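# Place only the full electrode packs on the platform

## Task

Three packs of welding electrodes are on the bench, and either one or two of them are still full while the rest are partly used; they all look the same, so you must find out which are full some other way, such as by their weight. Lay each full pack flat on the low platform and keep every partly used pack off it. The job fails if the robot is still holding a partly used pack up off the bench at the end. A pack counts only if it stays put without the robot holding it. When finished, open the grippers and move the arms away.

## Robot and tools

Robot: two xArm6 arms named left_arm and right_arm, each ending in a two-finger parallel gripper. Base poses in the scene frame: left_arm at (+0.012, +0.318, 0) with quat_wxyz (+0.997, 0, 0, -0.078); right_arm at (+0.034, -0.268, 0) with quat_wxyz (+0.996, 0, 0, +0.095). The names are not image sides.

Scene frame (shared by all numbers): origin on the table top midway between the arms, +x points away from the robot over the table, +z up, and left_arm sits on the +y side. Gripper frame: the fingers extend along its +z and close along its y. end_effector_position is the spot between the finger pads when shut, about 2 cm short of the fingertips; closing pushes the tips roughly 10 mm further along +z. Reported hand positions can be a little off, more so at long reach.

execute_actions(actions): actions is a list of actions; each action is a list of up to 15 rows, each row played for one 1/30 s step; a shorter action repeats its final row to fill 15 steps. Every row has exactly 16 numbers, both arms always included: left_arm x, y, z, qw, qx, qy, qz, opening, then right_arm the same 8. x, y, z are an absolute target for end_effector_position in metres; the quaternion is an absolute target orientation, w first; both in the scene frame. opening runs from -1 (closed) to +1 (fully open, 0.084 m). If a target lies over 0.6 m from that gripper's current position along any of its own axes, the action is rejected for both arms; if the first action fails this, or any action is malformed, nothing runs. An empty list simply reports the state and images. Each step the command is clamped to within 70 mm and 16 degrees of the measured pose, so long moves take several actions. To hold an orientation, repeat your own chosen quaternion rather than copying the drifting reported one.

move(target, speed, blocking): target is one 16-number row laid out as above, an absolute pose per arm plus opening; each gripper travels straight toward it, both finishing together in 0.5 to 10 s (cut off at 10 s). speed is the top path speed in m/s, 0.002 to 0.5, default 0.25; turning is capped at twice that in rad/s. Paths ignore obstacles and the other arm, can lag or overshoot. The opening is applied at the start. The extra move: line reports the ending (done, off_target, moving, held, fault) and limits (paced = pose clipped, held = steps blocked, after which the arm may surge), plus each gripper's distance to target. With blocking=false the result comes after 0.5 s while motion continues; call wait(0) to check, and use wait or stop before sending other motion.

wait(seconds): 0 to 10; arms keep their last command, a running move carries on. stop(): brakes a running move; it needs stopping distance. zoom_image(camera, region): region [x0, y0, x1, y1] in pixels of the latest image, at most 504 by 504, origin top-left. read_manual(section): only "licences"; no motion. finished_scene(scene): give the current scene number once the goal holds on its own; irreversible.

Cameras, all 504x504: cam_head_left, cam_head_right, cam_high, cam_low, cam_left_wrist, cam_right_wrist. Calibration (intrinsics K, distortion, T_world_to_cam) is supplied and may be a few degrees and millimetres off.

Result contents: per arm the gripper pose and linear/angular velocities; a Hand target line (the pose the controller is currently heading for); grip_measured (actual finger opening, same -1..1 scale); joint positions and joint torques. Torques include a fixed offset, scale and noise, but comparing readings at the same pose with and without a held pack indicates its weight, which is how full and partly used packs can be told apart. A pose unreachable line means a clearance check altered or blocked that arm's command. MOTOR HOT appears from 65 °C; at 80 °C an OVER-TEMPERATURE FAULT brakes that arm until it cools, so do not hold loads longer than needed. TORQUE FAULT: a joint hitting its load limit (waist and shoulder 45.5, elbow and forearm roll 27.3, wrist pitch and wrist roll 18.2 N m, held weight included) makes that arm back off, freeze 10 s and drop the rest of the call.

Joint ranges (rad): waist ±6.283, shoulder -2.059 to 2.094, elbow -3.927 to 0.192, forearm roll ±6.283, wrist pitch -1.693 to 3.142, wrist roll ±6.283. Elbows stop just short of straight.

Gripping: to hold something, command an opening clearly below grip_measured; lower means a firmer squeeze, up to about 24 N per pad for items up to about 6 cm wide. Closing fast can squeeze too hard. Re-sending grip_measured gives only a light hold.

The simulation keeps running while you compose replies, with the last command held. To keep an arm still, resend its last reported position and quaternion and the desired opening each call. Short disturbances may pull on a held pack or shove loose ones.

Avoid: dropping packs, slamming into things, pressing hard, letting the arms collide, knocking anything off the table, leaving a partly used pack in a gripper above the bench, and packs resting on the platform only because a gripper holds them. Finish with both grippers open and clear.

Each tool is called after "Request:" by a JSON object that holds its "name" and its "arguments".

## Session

Request:
{"name": "execute_actions", "arguments": {"actions": []}}

Scene clock: 0.00 s.
left_arm: end_effector_position=(+0.3123, +0.5799, +0.2475) grip_measured=+1.00 end_effector_quat_wxyz=(-0.000, +0.937, +0.348, -0.004) end_effector_velocity=(+0.000, +0.000, +0.000) end_effector_angular_velocity=(+0.000, +0.000, -0.000) | right_arm: end_effector_position=(+0.4098, -0.5263, +0.3614) grip_measured=+1.00 end_effector_quat_wxyz=(-0.017, +0.714, -0.200, +0.670) end_effector_velocity=(+0.000, +0.000, +0.001) end_effector_angular_velocity=(-0.000, -0.002, +0.001)
Joint positions: left_arm=[ 0.872 -0.263 -0.925  0.003  1.195  0.003  0.084] | right_arm=[-0.945 -0.656 -0.437  2.141  0.613 -1.992  0.084]
Joint velocities: left_arm=[-0. -0.  0.  0. -0. -0.  0.] | right_arm=[ 0.001 -0.    -0.001 -0.     0.001  0.001 -0.   ]
Joint torques (N m, as the arm reports them, + toward a larger angle): no reading
Motor temperatures (°C, as the motors report them): left_arm=[34 34 40 34 35 33] | right_arm=[34 32 37 36 36 39]
Hand target (left_arm): +0.312, +0.580, +0.248; -0.000, +0.937, +0.348, -0.004
Hand target (right_arm): +0.410, -0.526, +0.361; -0.017, +0.714, -0.200, +0.670
camera_calibration (this result's frames):
cam_right_wrist: T_world_to_cam=[[-0.266806, -0.917362, -0.2954, -0.239064], [-0.00918225, 0.308916, -0.951045, 0.584061], [0.963707, -0.251032, -0.0908441, -0.363483], [0, 0, 0, 1]] pos_world=[0.29187, -0.49098, 0.451828]

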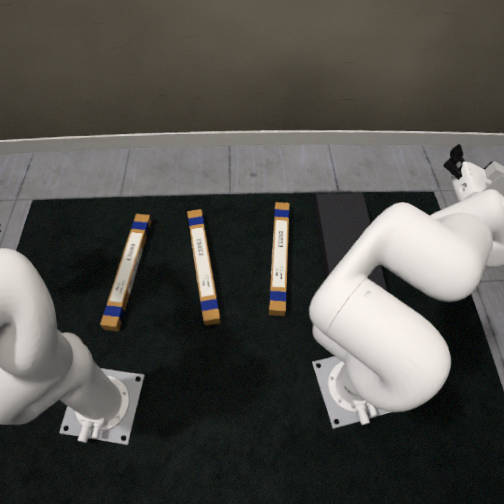

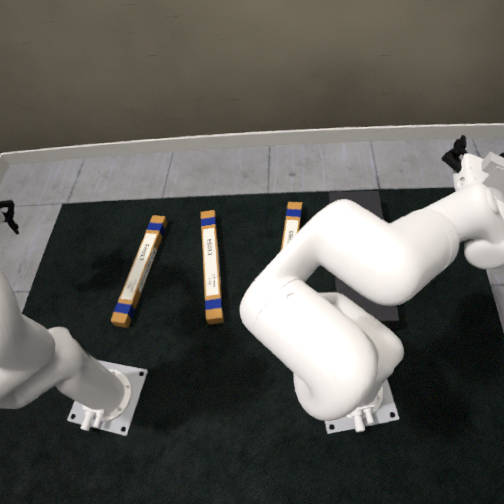

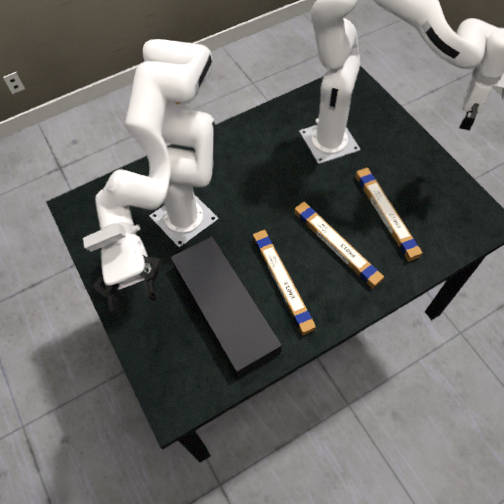

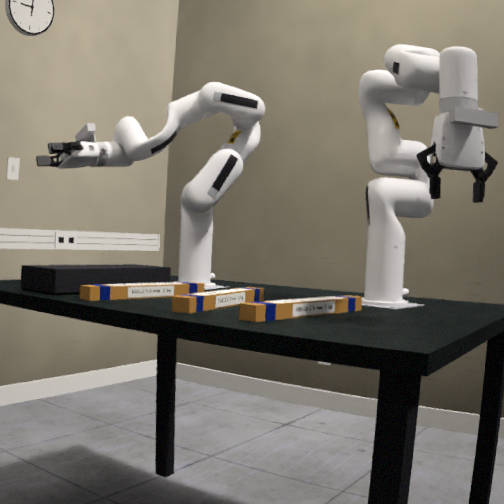

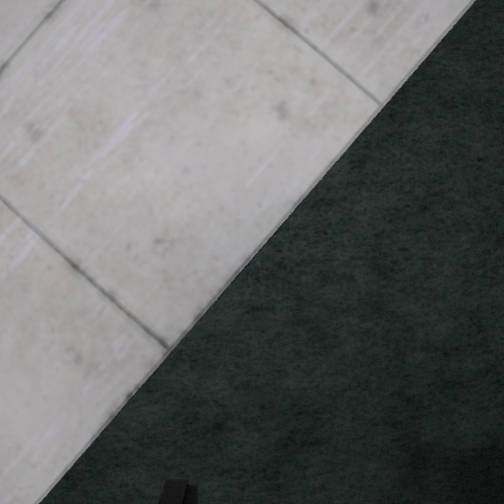

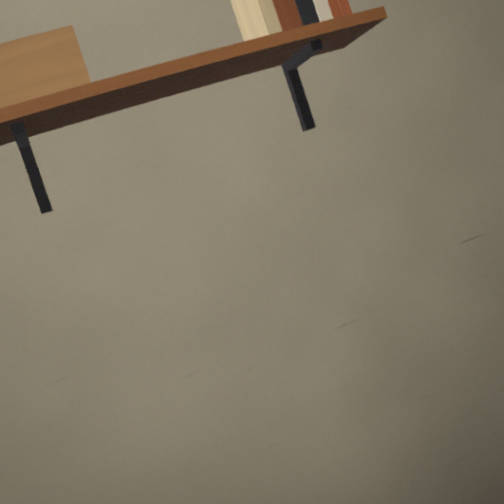

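Request:
{"name": "move", "arguments": {"target": [0.369,0.293,0.08,0,0.997,-0.077,0,1,0.40,-0.2,0.2,0,0.998,-0.065,0,1], "speed": 0.3}}

Scene clock: 11.90 s.
left_arm: end_effector_position=(+0.3688, +0.2930, +0.0801) grip_measured=+1.00 end_effector_quat_wxyz=(-0.001, +0.997, -0.078, +0.001) end_effector_velocity=(+0.000, -0.000, +0.000) end_effector_angular_velocity=(-0.000, -0.000, +0.000) | right_arm: end_effector_position=(+0.4019, -0.2005, +0.2002) grip_measured=+1.00 end_effector_quat_wxyz=(-0.002, +0.998, -0.064, +0.003) end_effector_velocity=(+0.001, +0.001, +0.001) end_effector_angular_velocity=(-0.003, +0.007, -0.002)
Joint positions: left_arm=[ 0.086 -0.146 -0.508  0.003  0.652  0.083  0.084] | right_arm=[-0.01  -0.324 -0.728  0.003  1.046  0.305  0.084]
Joint velocities: left_arm=[-0.    -0.001  0.     0.    -0.    -0.     0.   ] | right_arm=[ 0.002  0.009 -0.012 -0.002  0.01   0.005  0.   ]
Joint torques (N m, as the arm reports them, + toward a larger angle): left_arm=[  0.43  -8.76 -20.37   0.96  -1.03  -0.16] | right_arm=[  0.03 -14.65 -17.52  -0.85  -2.35  -0.14]
Motor temperatures (°C, as the motors report them): left_arm=[34 34 41 34 35 33] | right_arm=[34 32 38 36 36 39]
Hand target (left_arm): +0.369, +0.293, +0.080; -0.001, +0.997, -0.078, +0.001
Hand target (right_arm): +0.402, -0.200, +0.200; -0.002, +0.998, -0.064, +0.002
Off the commanded pose (left_arm): 0.000 m, 0 deg.
Off the commanded pose (right_arm): 0.002 m, 0 deg.
move: done; limits=paced
camera_calibration (this result's frames):
cam_left_wrist: T_world_to_cam=[[-0.15579, -0.987432, 0.0266148, 0.375443], [-0.987751, 0.155967, 0.00469633, 0.382538], [-0.00878832, -0.0255571, -0.999635, 0.218938], [0, 0, 0, 1]] pos_world=[0.438267, 0.316656, 0.207069]
cam_right_wrist: T_world_to_cam=[[-0.129711, -0.991552, -0.00037947, -0.118946], [-0.991415, 0.1297, -0.016543, 0.501759], [0.0164524, -0.0017696, -0.999863, 0.324003], [0, 0, 0, 1]] pos_world=[0.476693, -0.182446, 0.332214]

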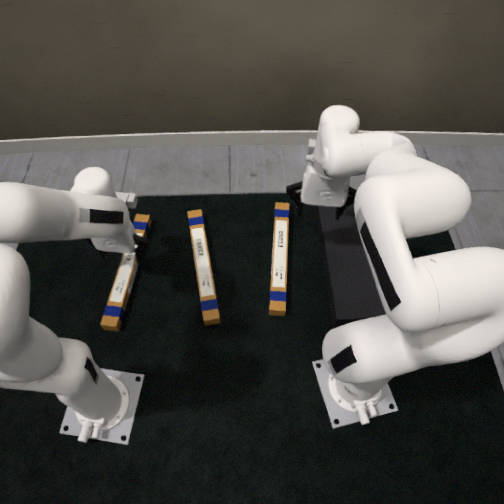

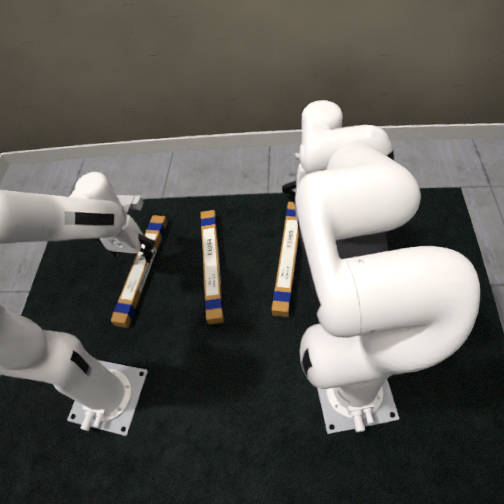

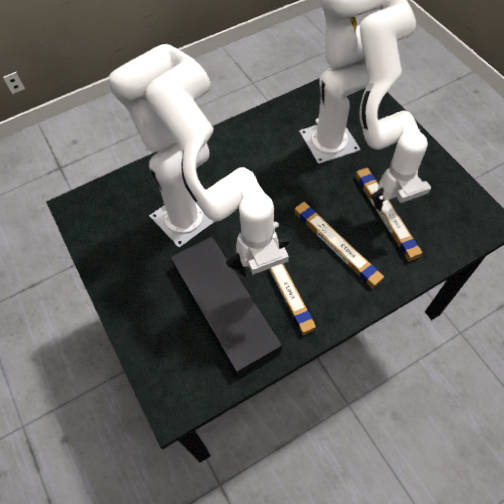

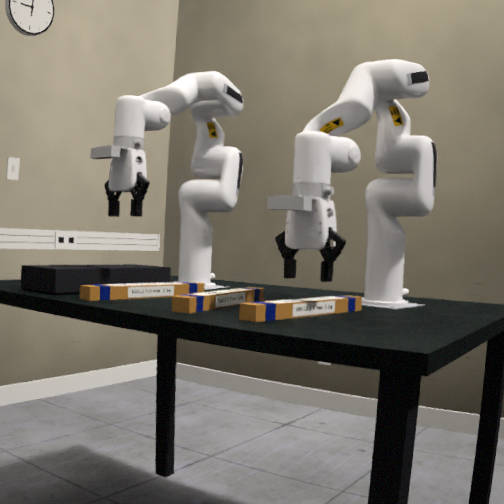

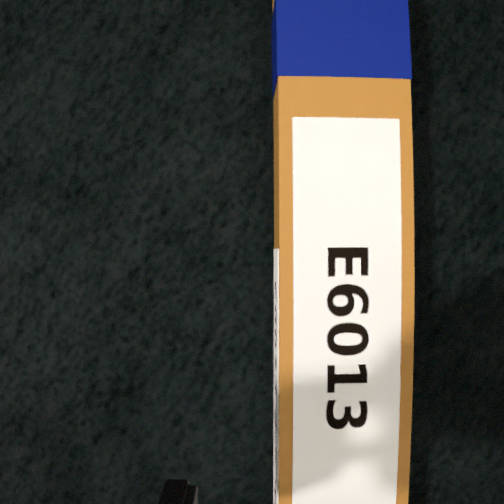

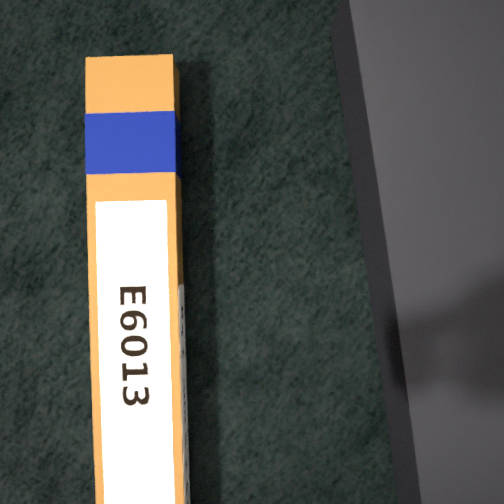

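Request:
{"name": "move", "arguments": {"target": [0.364,0.294,0.07,0,0.997,-0.075,0,1,0.403,-0.117,0.07,0,0.9985,-0.055,0,1]}}

Request:
{"name": "move", "arguments": {"target": [0.364,0.294,0.023,0,0.997,-0.075,0,1,0.403,-0.117,0.024,0,0.9985,-0.055,0,1], "speed": 0.1}}

Request:
{"name": "move", "arguments": {"target": [0.364,0.294,0.023,0,0.997,-0.075,0,-0.7,0.403,-0.117,0.024,0,0.9985,-0.055,0,-0.7]}}

Request:
{"name": "move", "arguments": {"target": [0.364,0.294,0.04,0,0.997,-0.075,0,-0.7,0.403,-0.117,0.04,0,0.9985,-0.055,0,-0.7], "speed": 0.06}}

Scene clock: 20.27 s.
left_arm: end_effector_position=(+0.3640, +0.2940, +0.0700) grip_measured=+1.00 end_effector_quat_wxyz=(+0.000, +0.997, -0.075, +0.000) end_effector_velocity=(+0.000, +0.001, +0.001) end_effector_angular_velocity=(-0.000, -0.002, +0.002) | right_arm: end_effector_position=(+0.4037, -0.1167, +0.0705) grip_measured=+1.00 end_effector_quat_wxyz=(-0.001, +0.999, -0.055, +0.000) end_effector_velocity=(-0.001, +0.001, -0.003) end_effector_angular_velocity=(-0.002, +0.004, -0.000)
Joint positions: left_arm=[ 0.089 -0.132 -0.484 -0.     0.617  0.083  0.084] | right_arm=[ 0.198  0.011 -0.649  0.002  0.637  0.495  0.084]
Joint velocities: left_arm=[ 0.002 -0.002  0.    -0.    -0.     0.     0.   ] | right_arm=[ 0.002  0.009 -0.001 -0.001 -0.004  0.003  0.   ]
Joint torques (N m, as the arm reports them, + toward a larger angle): left_arm=[  0.2   -8.74 -19.96   1.    -1.1   -0.18] | right_arm=[ -0.33 -18.43 -14.75  -0.86  -2.36  -0.08]
Motor temperatures (°C, as the motors report them): left_arm=[34 34 41 34 35 33] | right_arm=[34 32 38 36 36 39]
Hand target (left_arm): +0.364, +0.294, +0.070; +0.000, +0.997, -0.075, +0.000
Hand target (right_arm): +0.404, -0.117, +0.070; -0.001, +0.999, -0.055, -0.000
Off the commanded pose (left_arm): 0.000 m, 0 deg.
Off the commanded pose (right_arm): 0.001 m, 0 deg.
move: done
camera_calibration (this result's frames):
cam_left_wrist: T_world_to_cam=[[-0.150649, -0.988176, 0.028525, 0.374104], [-0.988537, 0.15087, 0.00573153, 0.379366], [-0.00996732, -0.0273346, -0.999577, 0.209797], [0, 0, 0, 1]] pos_world=[0.433467, 0.31818, 0.196863]
cam_right_wrist: T_world_to_cam=[[-0.112025, -0.993702, 0.00250709, -0.0432401], [-0.993641, 0.111989, -0.0117006, 0.489044], [0.0113461, -0.00380191, -0.999928, 0.196197], [0, 0, 0, 1]] pos_world=[0.478864, -0.0969894, 0.202013]

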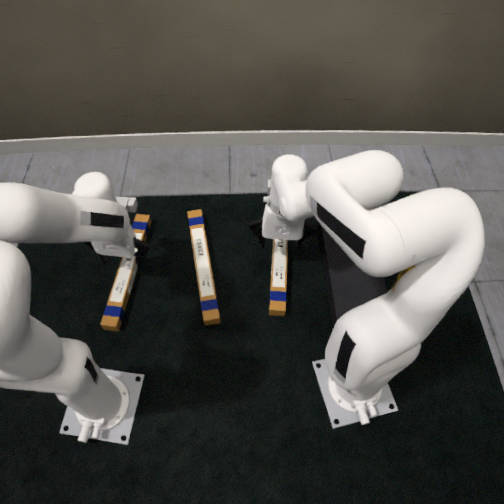

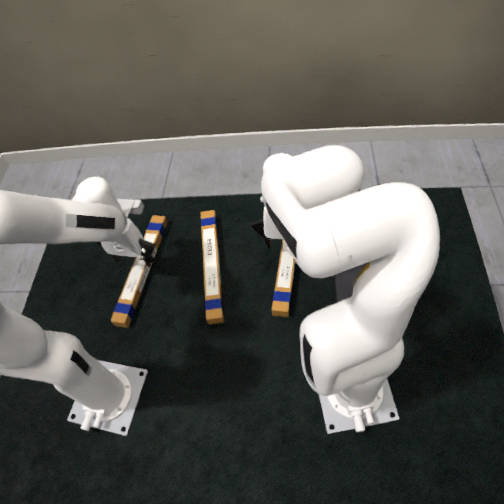

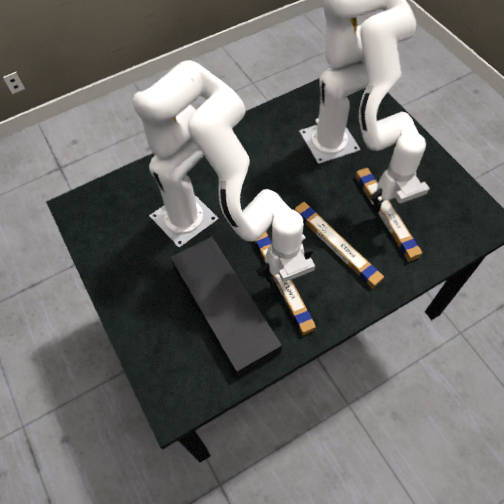

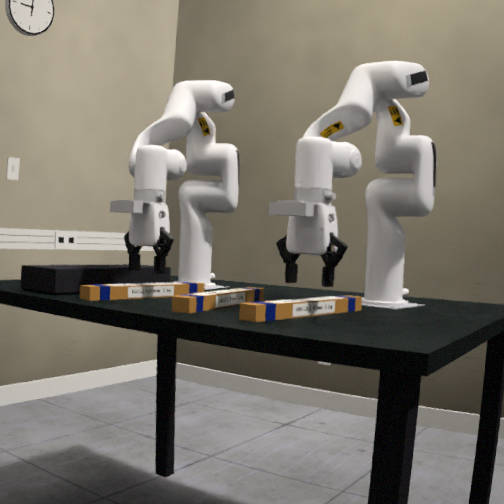

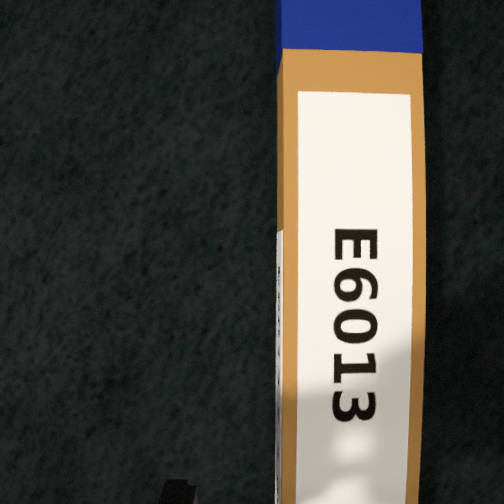

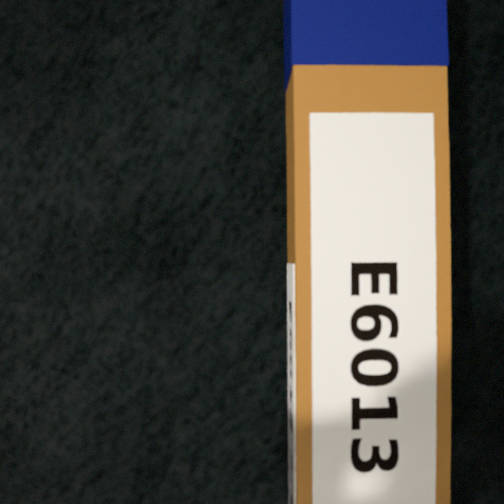

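Scene clock: 21.20 s.
left_arm: end_effector_position=(+0.3641, +0.2939, +0.0234) grip_measured=+1.00 end_effector_quat_wxyz=(+0.000, +0.997, -0.075, +0.000) end_effector_velocity=(-0.000, -0.000, -0.003) end_effector_angular_velocity=(+0.000, +0.002, -0.002) | right_arm: end_effector_position=(+0.4032, -0.1168, +0.0243) grip_measured=+1.00 end_effector_quat_wxyz=(-0.000, +0.998, -0.055, +0.000) end_effector_velocity=(-0.001, -0.001, -0.002) end_effector_angular_velocity=(-0.001, +0.002, -0.000)
Joint positions: left_arm=[ 0.088  0.02  -0.466 -0.001  0.445  0.084  0.084] | right_arm=[ 0.199  0.14  -0.631  0.001  0.491  0.497  0.084]
Joint velocities: left_arm=[-0.001  0.009 -0.     0.001 -0.007  0.     0.   ] | right_arm=[-0.     0.006  0.001 -0.    -0.004  0.    -0.   ]
Joint torques (N m, as the arm reports them, + toward a larger angle): left_arm=[  0.23  -9.77 -17.4    0.97  -1.28  -0.2 ] | right_arm=[ -0.09 -20.15 -13.24  -0.85  -2.33  -0.12]
Motor temperatures (°C, as the motors report them): left_arm=[34 34 41 34 35 33] | right_arm=[34 32 38 36 36 39]
Hand target (left_arm): +0.364, +0.294, +0.023; +0.000, +0.997, -0.075, +0.000
Hand target (right_arm): +0.403, -0.117, +0.024; -0.000, +0.998, -0.055, -0.000
Off the commanded pose (left_arm): 0.000 m, 0 deg.
Off the commanded pose (right_arm): 0.000 m, 0 deg.
move: done
camera_calibration (this result's frames):
cam_left_wrist: T_world_to_cam=[[-0.150844, -0.988137, 0.0288263, 0.37539], [-0.988512, 0.151053, 0.0051898, 0.379661], [-0.00948254, -0.0277123, -0.999571, 0.163097], [0, 0, 0, 1]] pos_world=[0.433471, 0.318108, 0.150236]
cam_right_wrist: T_world_to_cam=[[-0.112341, -0.993663, 0.00378911, -0.0432207], [-0.993607, 0.11229, -0.0116581, 0.488091], [0.0111587, -0.00507456, -0.999925, 0.150019], [0, 0, 0, 1]] pos_world=[0.478441, -0.0969933, 0.155862]

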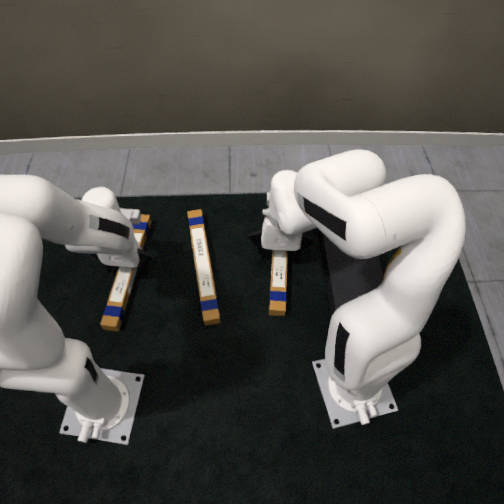

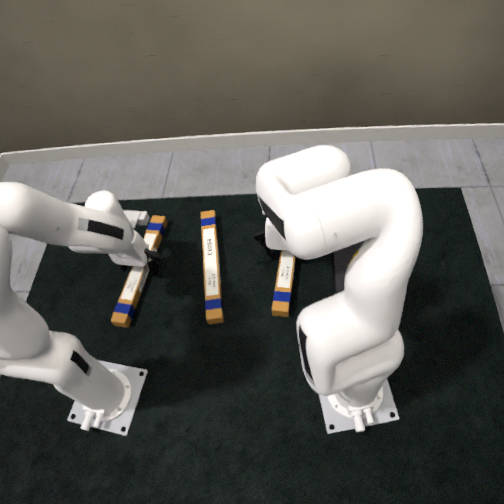

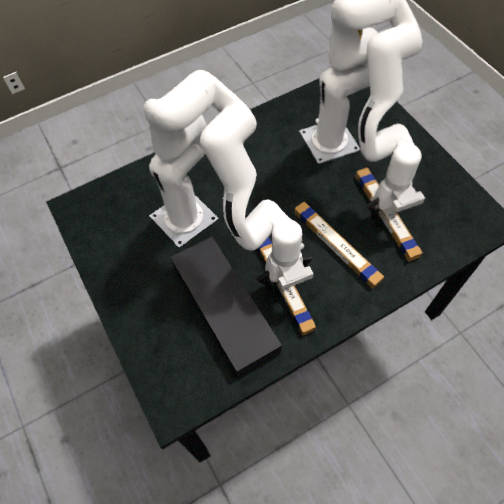

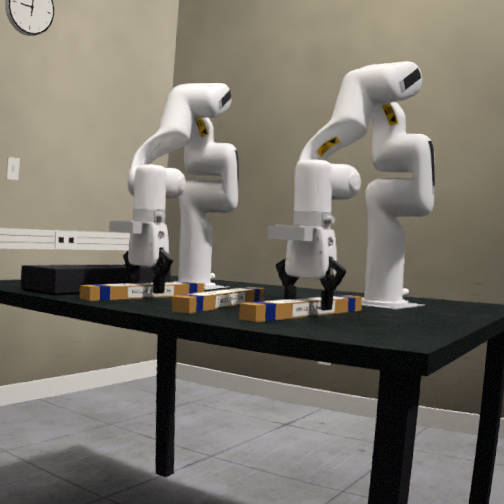

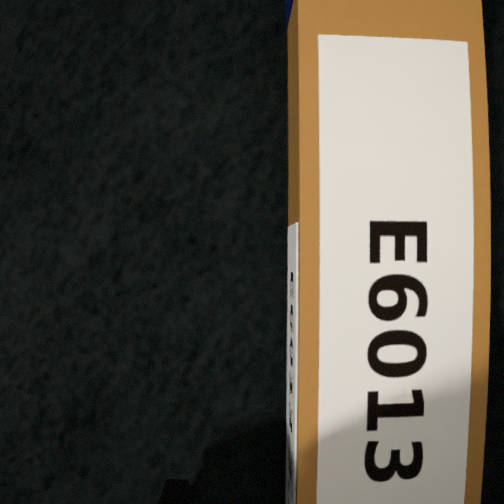

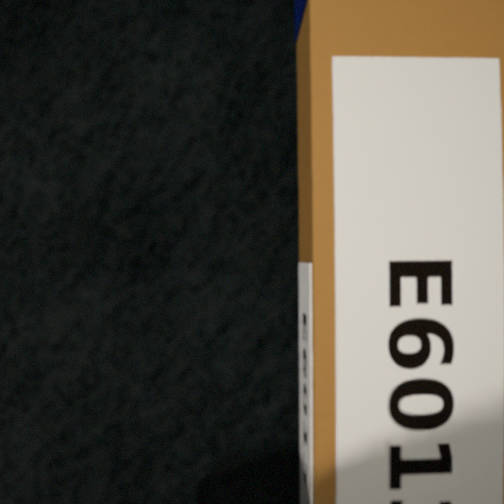

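Scene clock: 21.90 s.
left_arm: end_effector_position=(+0.3642, +0.2939, +0.0233) grip_measured=-0.10 end_effector_quat_wxyz=(+0.000, +0.997, -0.075, +0.000) end_effector_velocity=(-0.000, +0.001, -0.000) end_effector_angular_velocity=(+0.000, +0.001, +0.002) | right_arm: end_effector_position=(+0.4033, -0.1169, +0.0243) grip_measured=-0.10 end_effector_quat_wxyz=(-0.000, +0.998, -0.055, +0.000) end_effector_velocity=(-0.001, -0.000, -0.001) end_effector_angular_velocity=(-0.000, +0.001, +0.002)
Joint positions: left_arm=[ 0.088  0.02  -0.466 -0.     0.445  0.083  0.04 ] | right_arm=[ 0.198  0.14  -0.631  0.     0.49   0.498  0.04 ]
Joint velocities: left_arm=[ 0.002  0.001 -0.    -0.    -0.001 -0.001  0.   ] | right_arm=[ 0.     0.001  0.001 -0.    -0.001 -0.001  0.   ]
Joint torques (N m, as the arm reports them, + toward a larger angle): left_arm=[  1.02  -7.42 -16.72   1.08  -1.55  -0.18] | right_arm=[  0.86 -17.37 -12.42  -0.64  -2.75  -0.12]
Motor temperatures (°C, as the motors report them): left_arm=[34 34 41 34 35 33] | right_arm=[34 32 38 36 36 39]
Hand target (left_arm): +0.364, +0.294, +0.023; +0.000, +0.997, -0.075, -0.000
Hand target (right_arm): +0.403, -0.117, +0.024; -0.000, +0.998, -0.055, -0.000
Off the commanded pose (left_arm): 0.000 m, 0 deg.
Off the commanded pose (right_arm): 0.000 m, 0 deg.
move: done
camera_calibration (this result's frames):
cam_left_wrist: T_world_to_cam=[[-0.150726, -0.988167, 0.0284143, 0.375442], [-0.988531, 0.150931, 0.00520775, 0.379825], [-0.00943474, -0.0273035, -0.999583, 0.162891], [0, 0, 0, 1]] pos_world=[0.433595, 0.318119, 0.150177]
cam_right_wrist: T_world_to_cam=[[-0.112678, -0.993623, 0.00400813, -0.0432274], [-0.993566, 0.112624, -0.011896, 0.488146], [0.0113687, -0.00532276, -0.999921, 0.149867], [0, 0, 0, 1]] pos_world=[0.478431, -0.097131, 0.155836]

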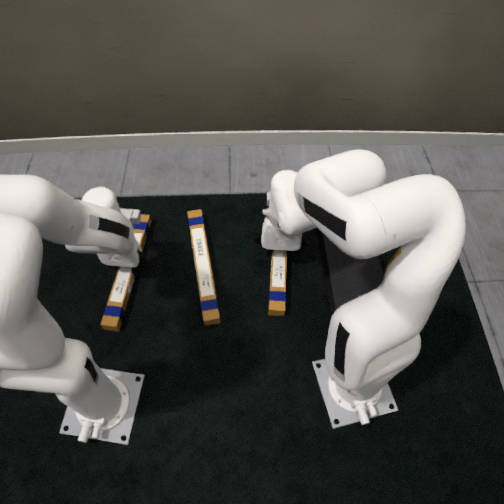

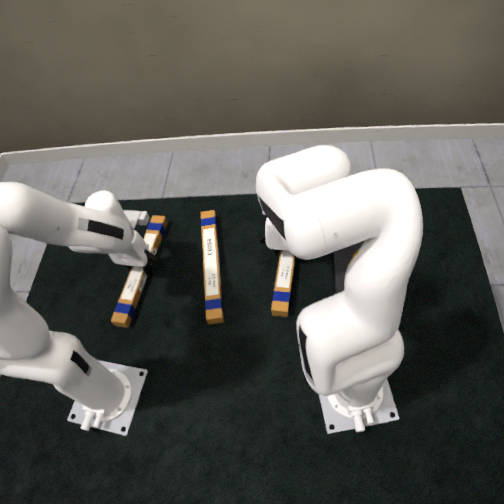

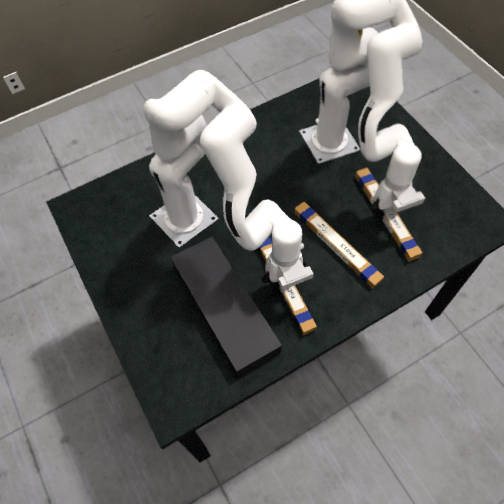

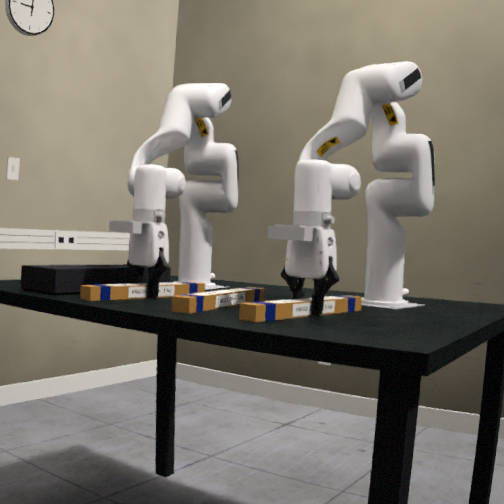

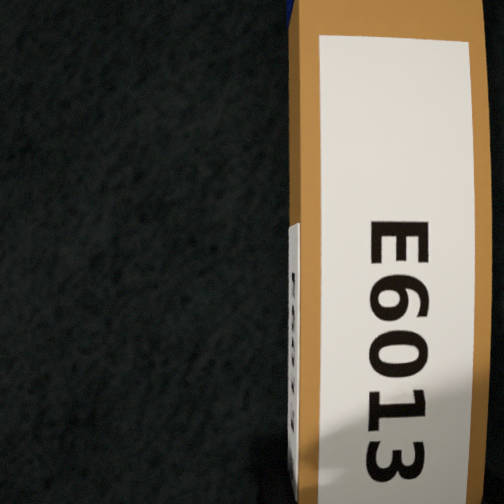

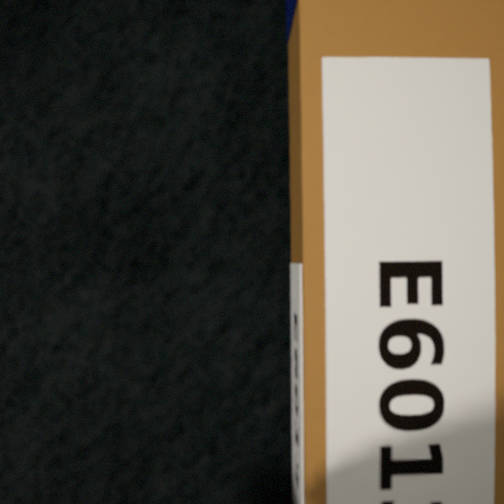

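Scene clock: 22.70 s.
left_arm: end_effector_position=(+0.3639, +0.2941, +0.0397) grip_measured=-0.10 end_effector_quat_wxyz=(-0.000, +0.997, -0.075, -0.000) end_effector_velocity=(-0.001, -0.000, +0.001) end_effector_angular_velocity=(+0.000, +0.003, -0.001) | right_arm: end_effector_position=(+0.4028, -0.1171, +0.0397) grip_measured=-0.10 end_effector_quat_wxyz=(+0.000, +0.998, -0.055, -0.000) end_effector_velocity=(-0.001, -0.001, +0.001) end_effector_angular_velocity=(-0.001, +0.003, -0.000)
Joint positions: left_arm=[ 0.089 -0.037 -0.469  0.     0.506  0.083  0.04 ] | right_arm=[ 0.199  0.094 -0.633 -0.     0.54   0.498  0.04 ]
Joint velocities: left_arm=[-0.001 -0.005  0.     0.     0.007 -0.    -0.   ] | right_arm=[-0.001 -0.004  0.     0.     0.007 -0.001  0.   ]
Joint torques (N m, as the arm reports them, + toward a larger angle): left_arm=[  0.61  -9.75 -19.09   0.98  -1.33  -0.18] | right_arm=[  0.33 -23.23 -17.04  -0.83  -3.42  -0.05]
Motor temperatures (°C, as the motors report them): left_arm=[34 34 41 34 35 33] | right_arm=[34 32 38 36 36 39]
Hand target (left_arm): +0.364, +0.294, +0.040; -0.000, +0.997, -0.075, +0.000
Hand target (right_arm): +0.403, -0.117, +0.040; +0.000, +0.998, -0.055, +0.000
Off the commanded pose (left_arm): 0.000 m, 0 deg.
Off the commanded pose (right_arm): 0.000 m, 0 deg.
move: done
camera_calibration (this result's frames):
cam_left_wrist: T_world_to_cam=[[-0.150482, -0.988208, 0.0282931, 0.374996], [-0.988559, 0.15071, 0.00609529, 0.379502], [-0.0102875, -0.0270521, -0.999581, 0.179548], [0, 0, 0, 1]] pos_world=[0.433438, 0.318236, 0.16655]
cam_right_wrist: T_world_to_cam=[[-0.11259, -0.99363, 0.00473945, -0.0435921], [-0.993589, 0.112534, -0.0107896, 0.487816], [0.0101875, -0.00592386, -0.999931, 0.165628], [0, 0, 0, 1]] pos_world=[0.478093, -0.0972291, 0.171087]

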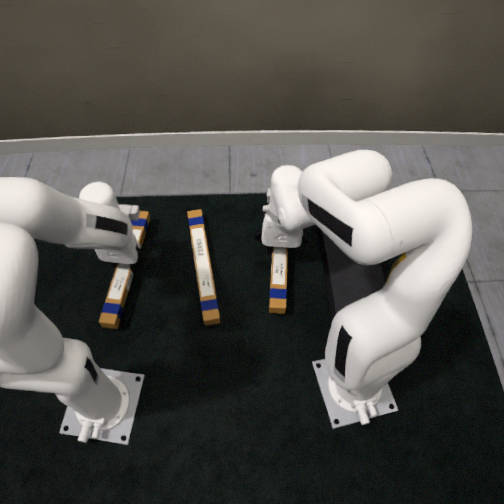

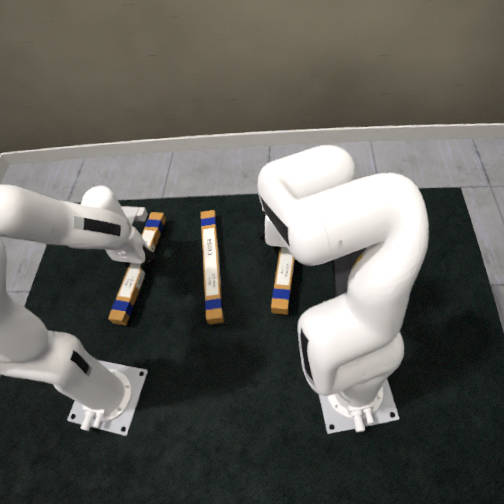

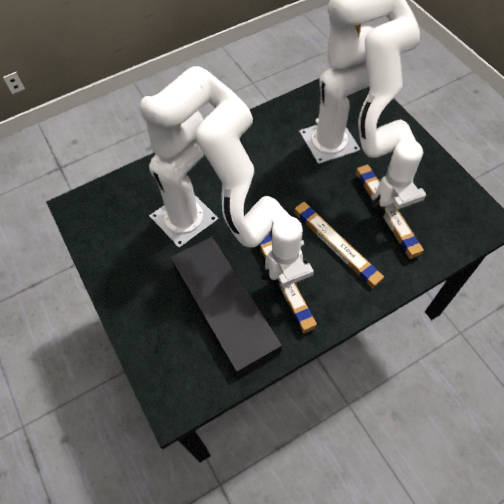

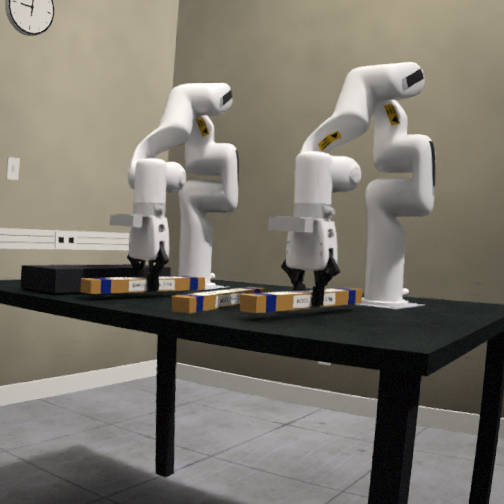

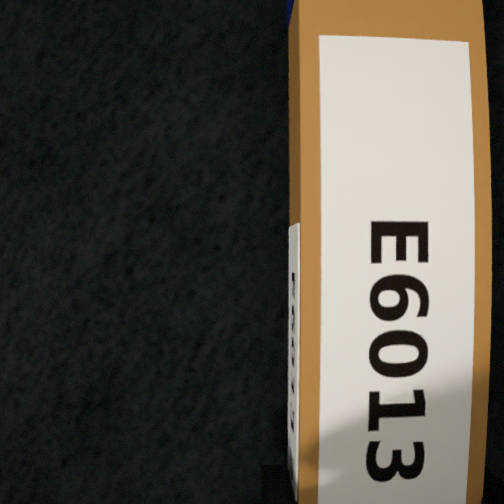

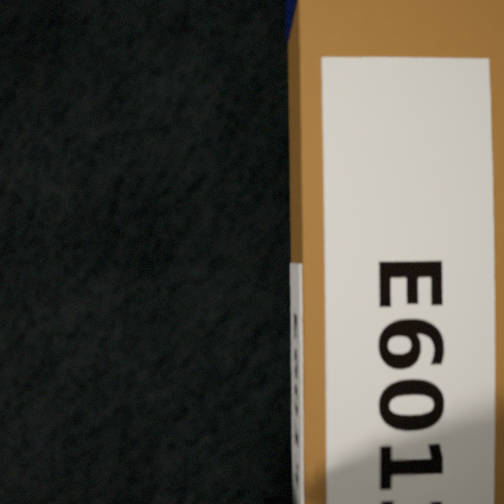

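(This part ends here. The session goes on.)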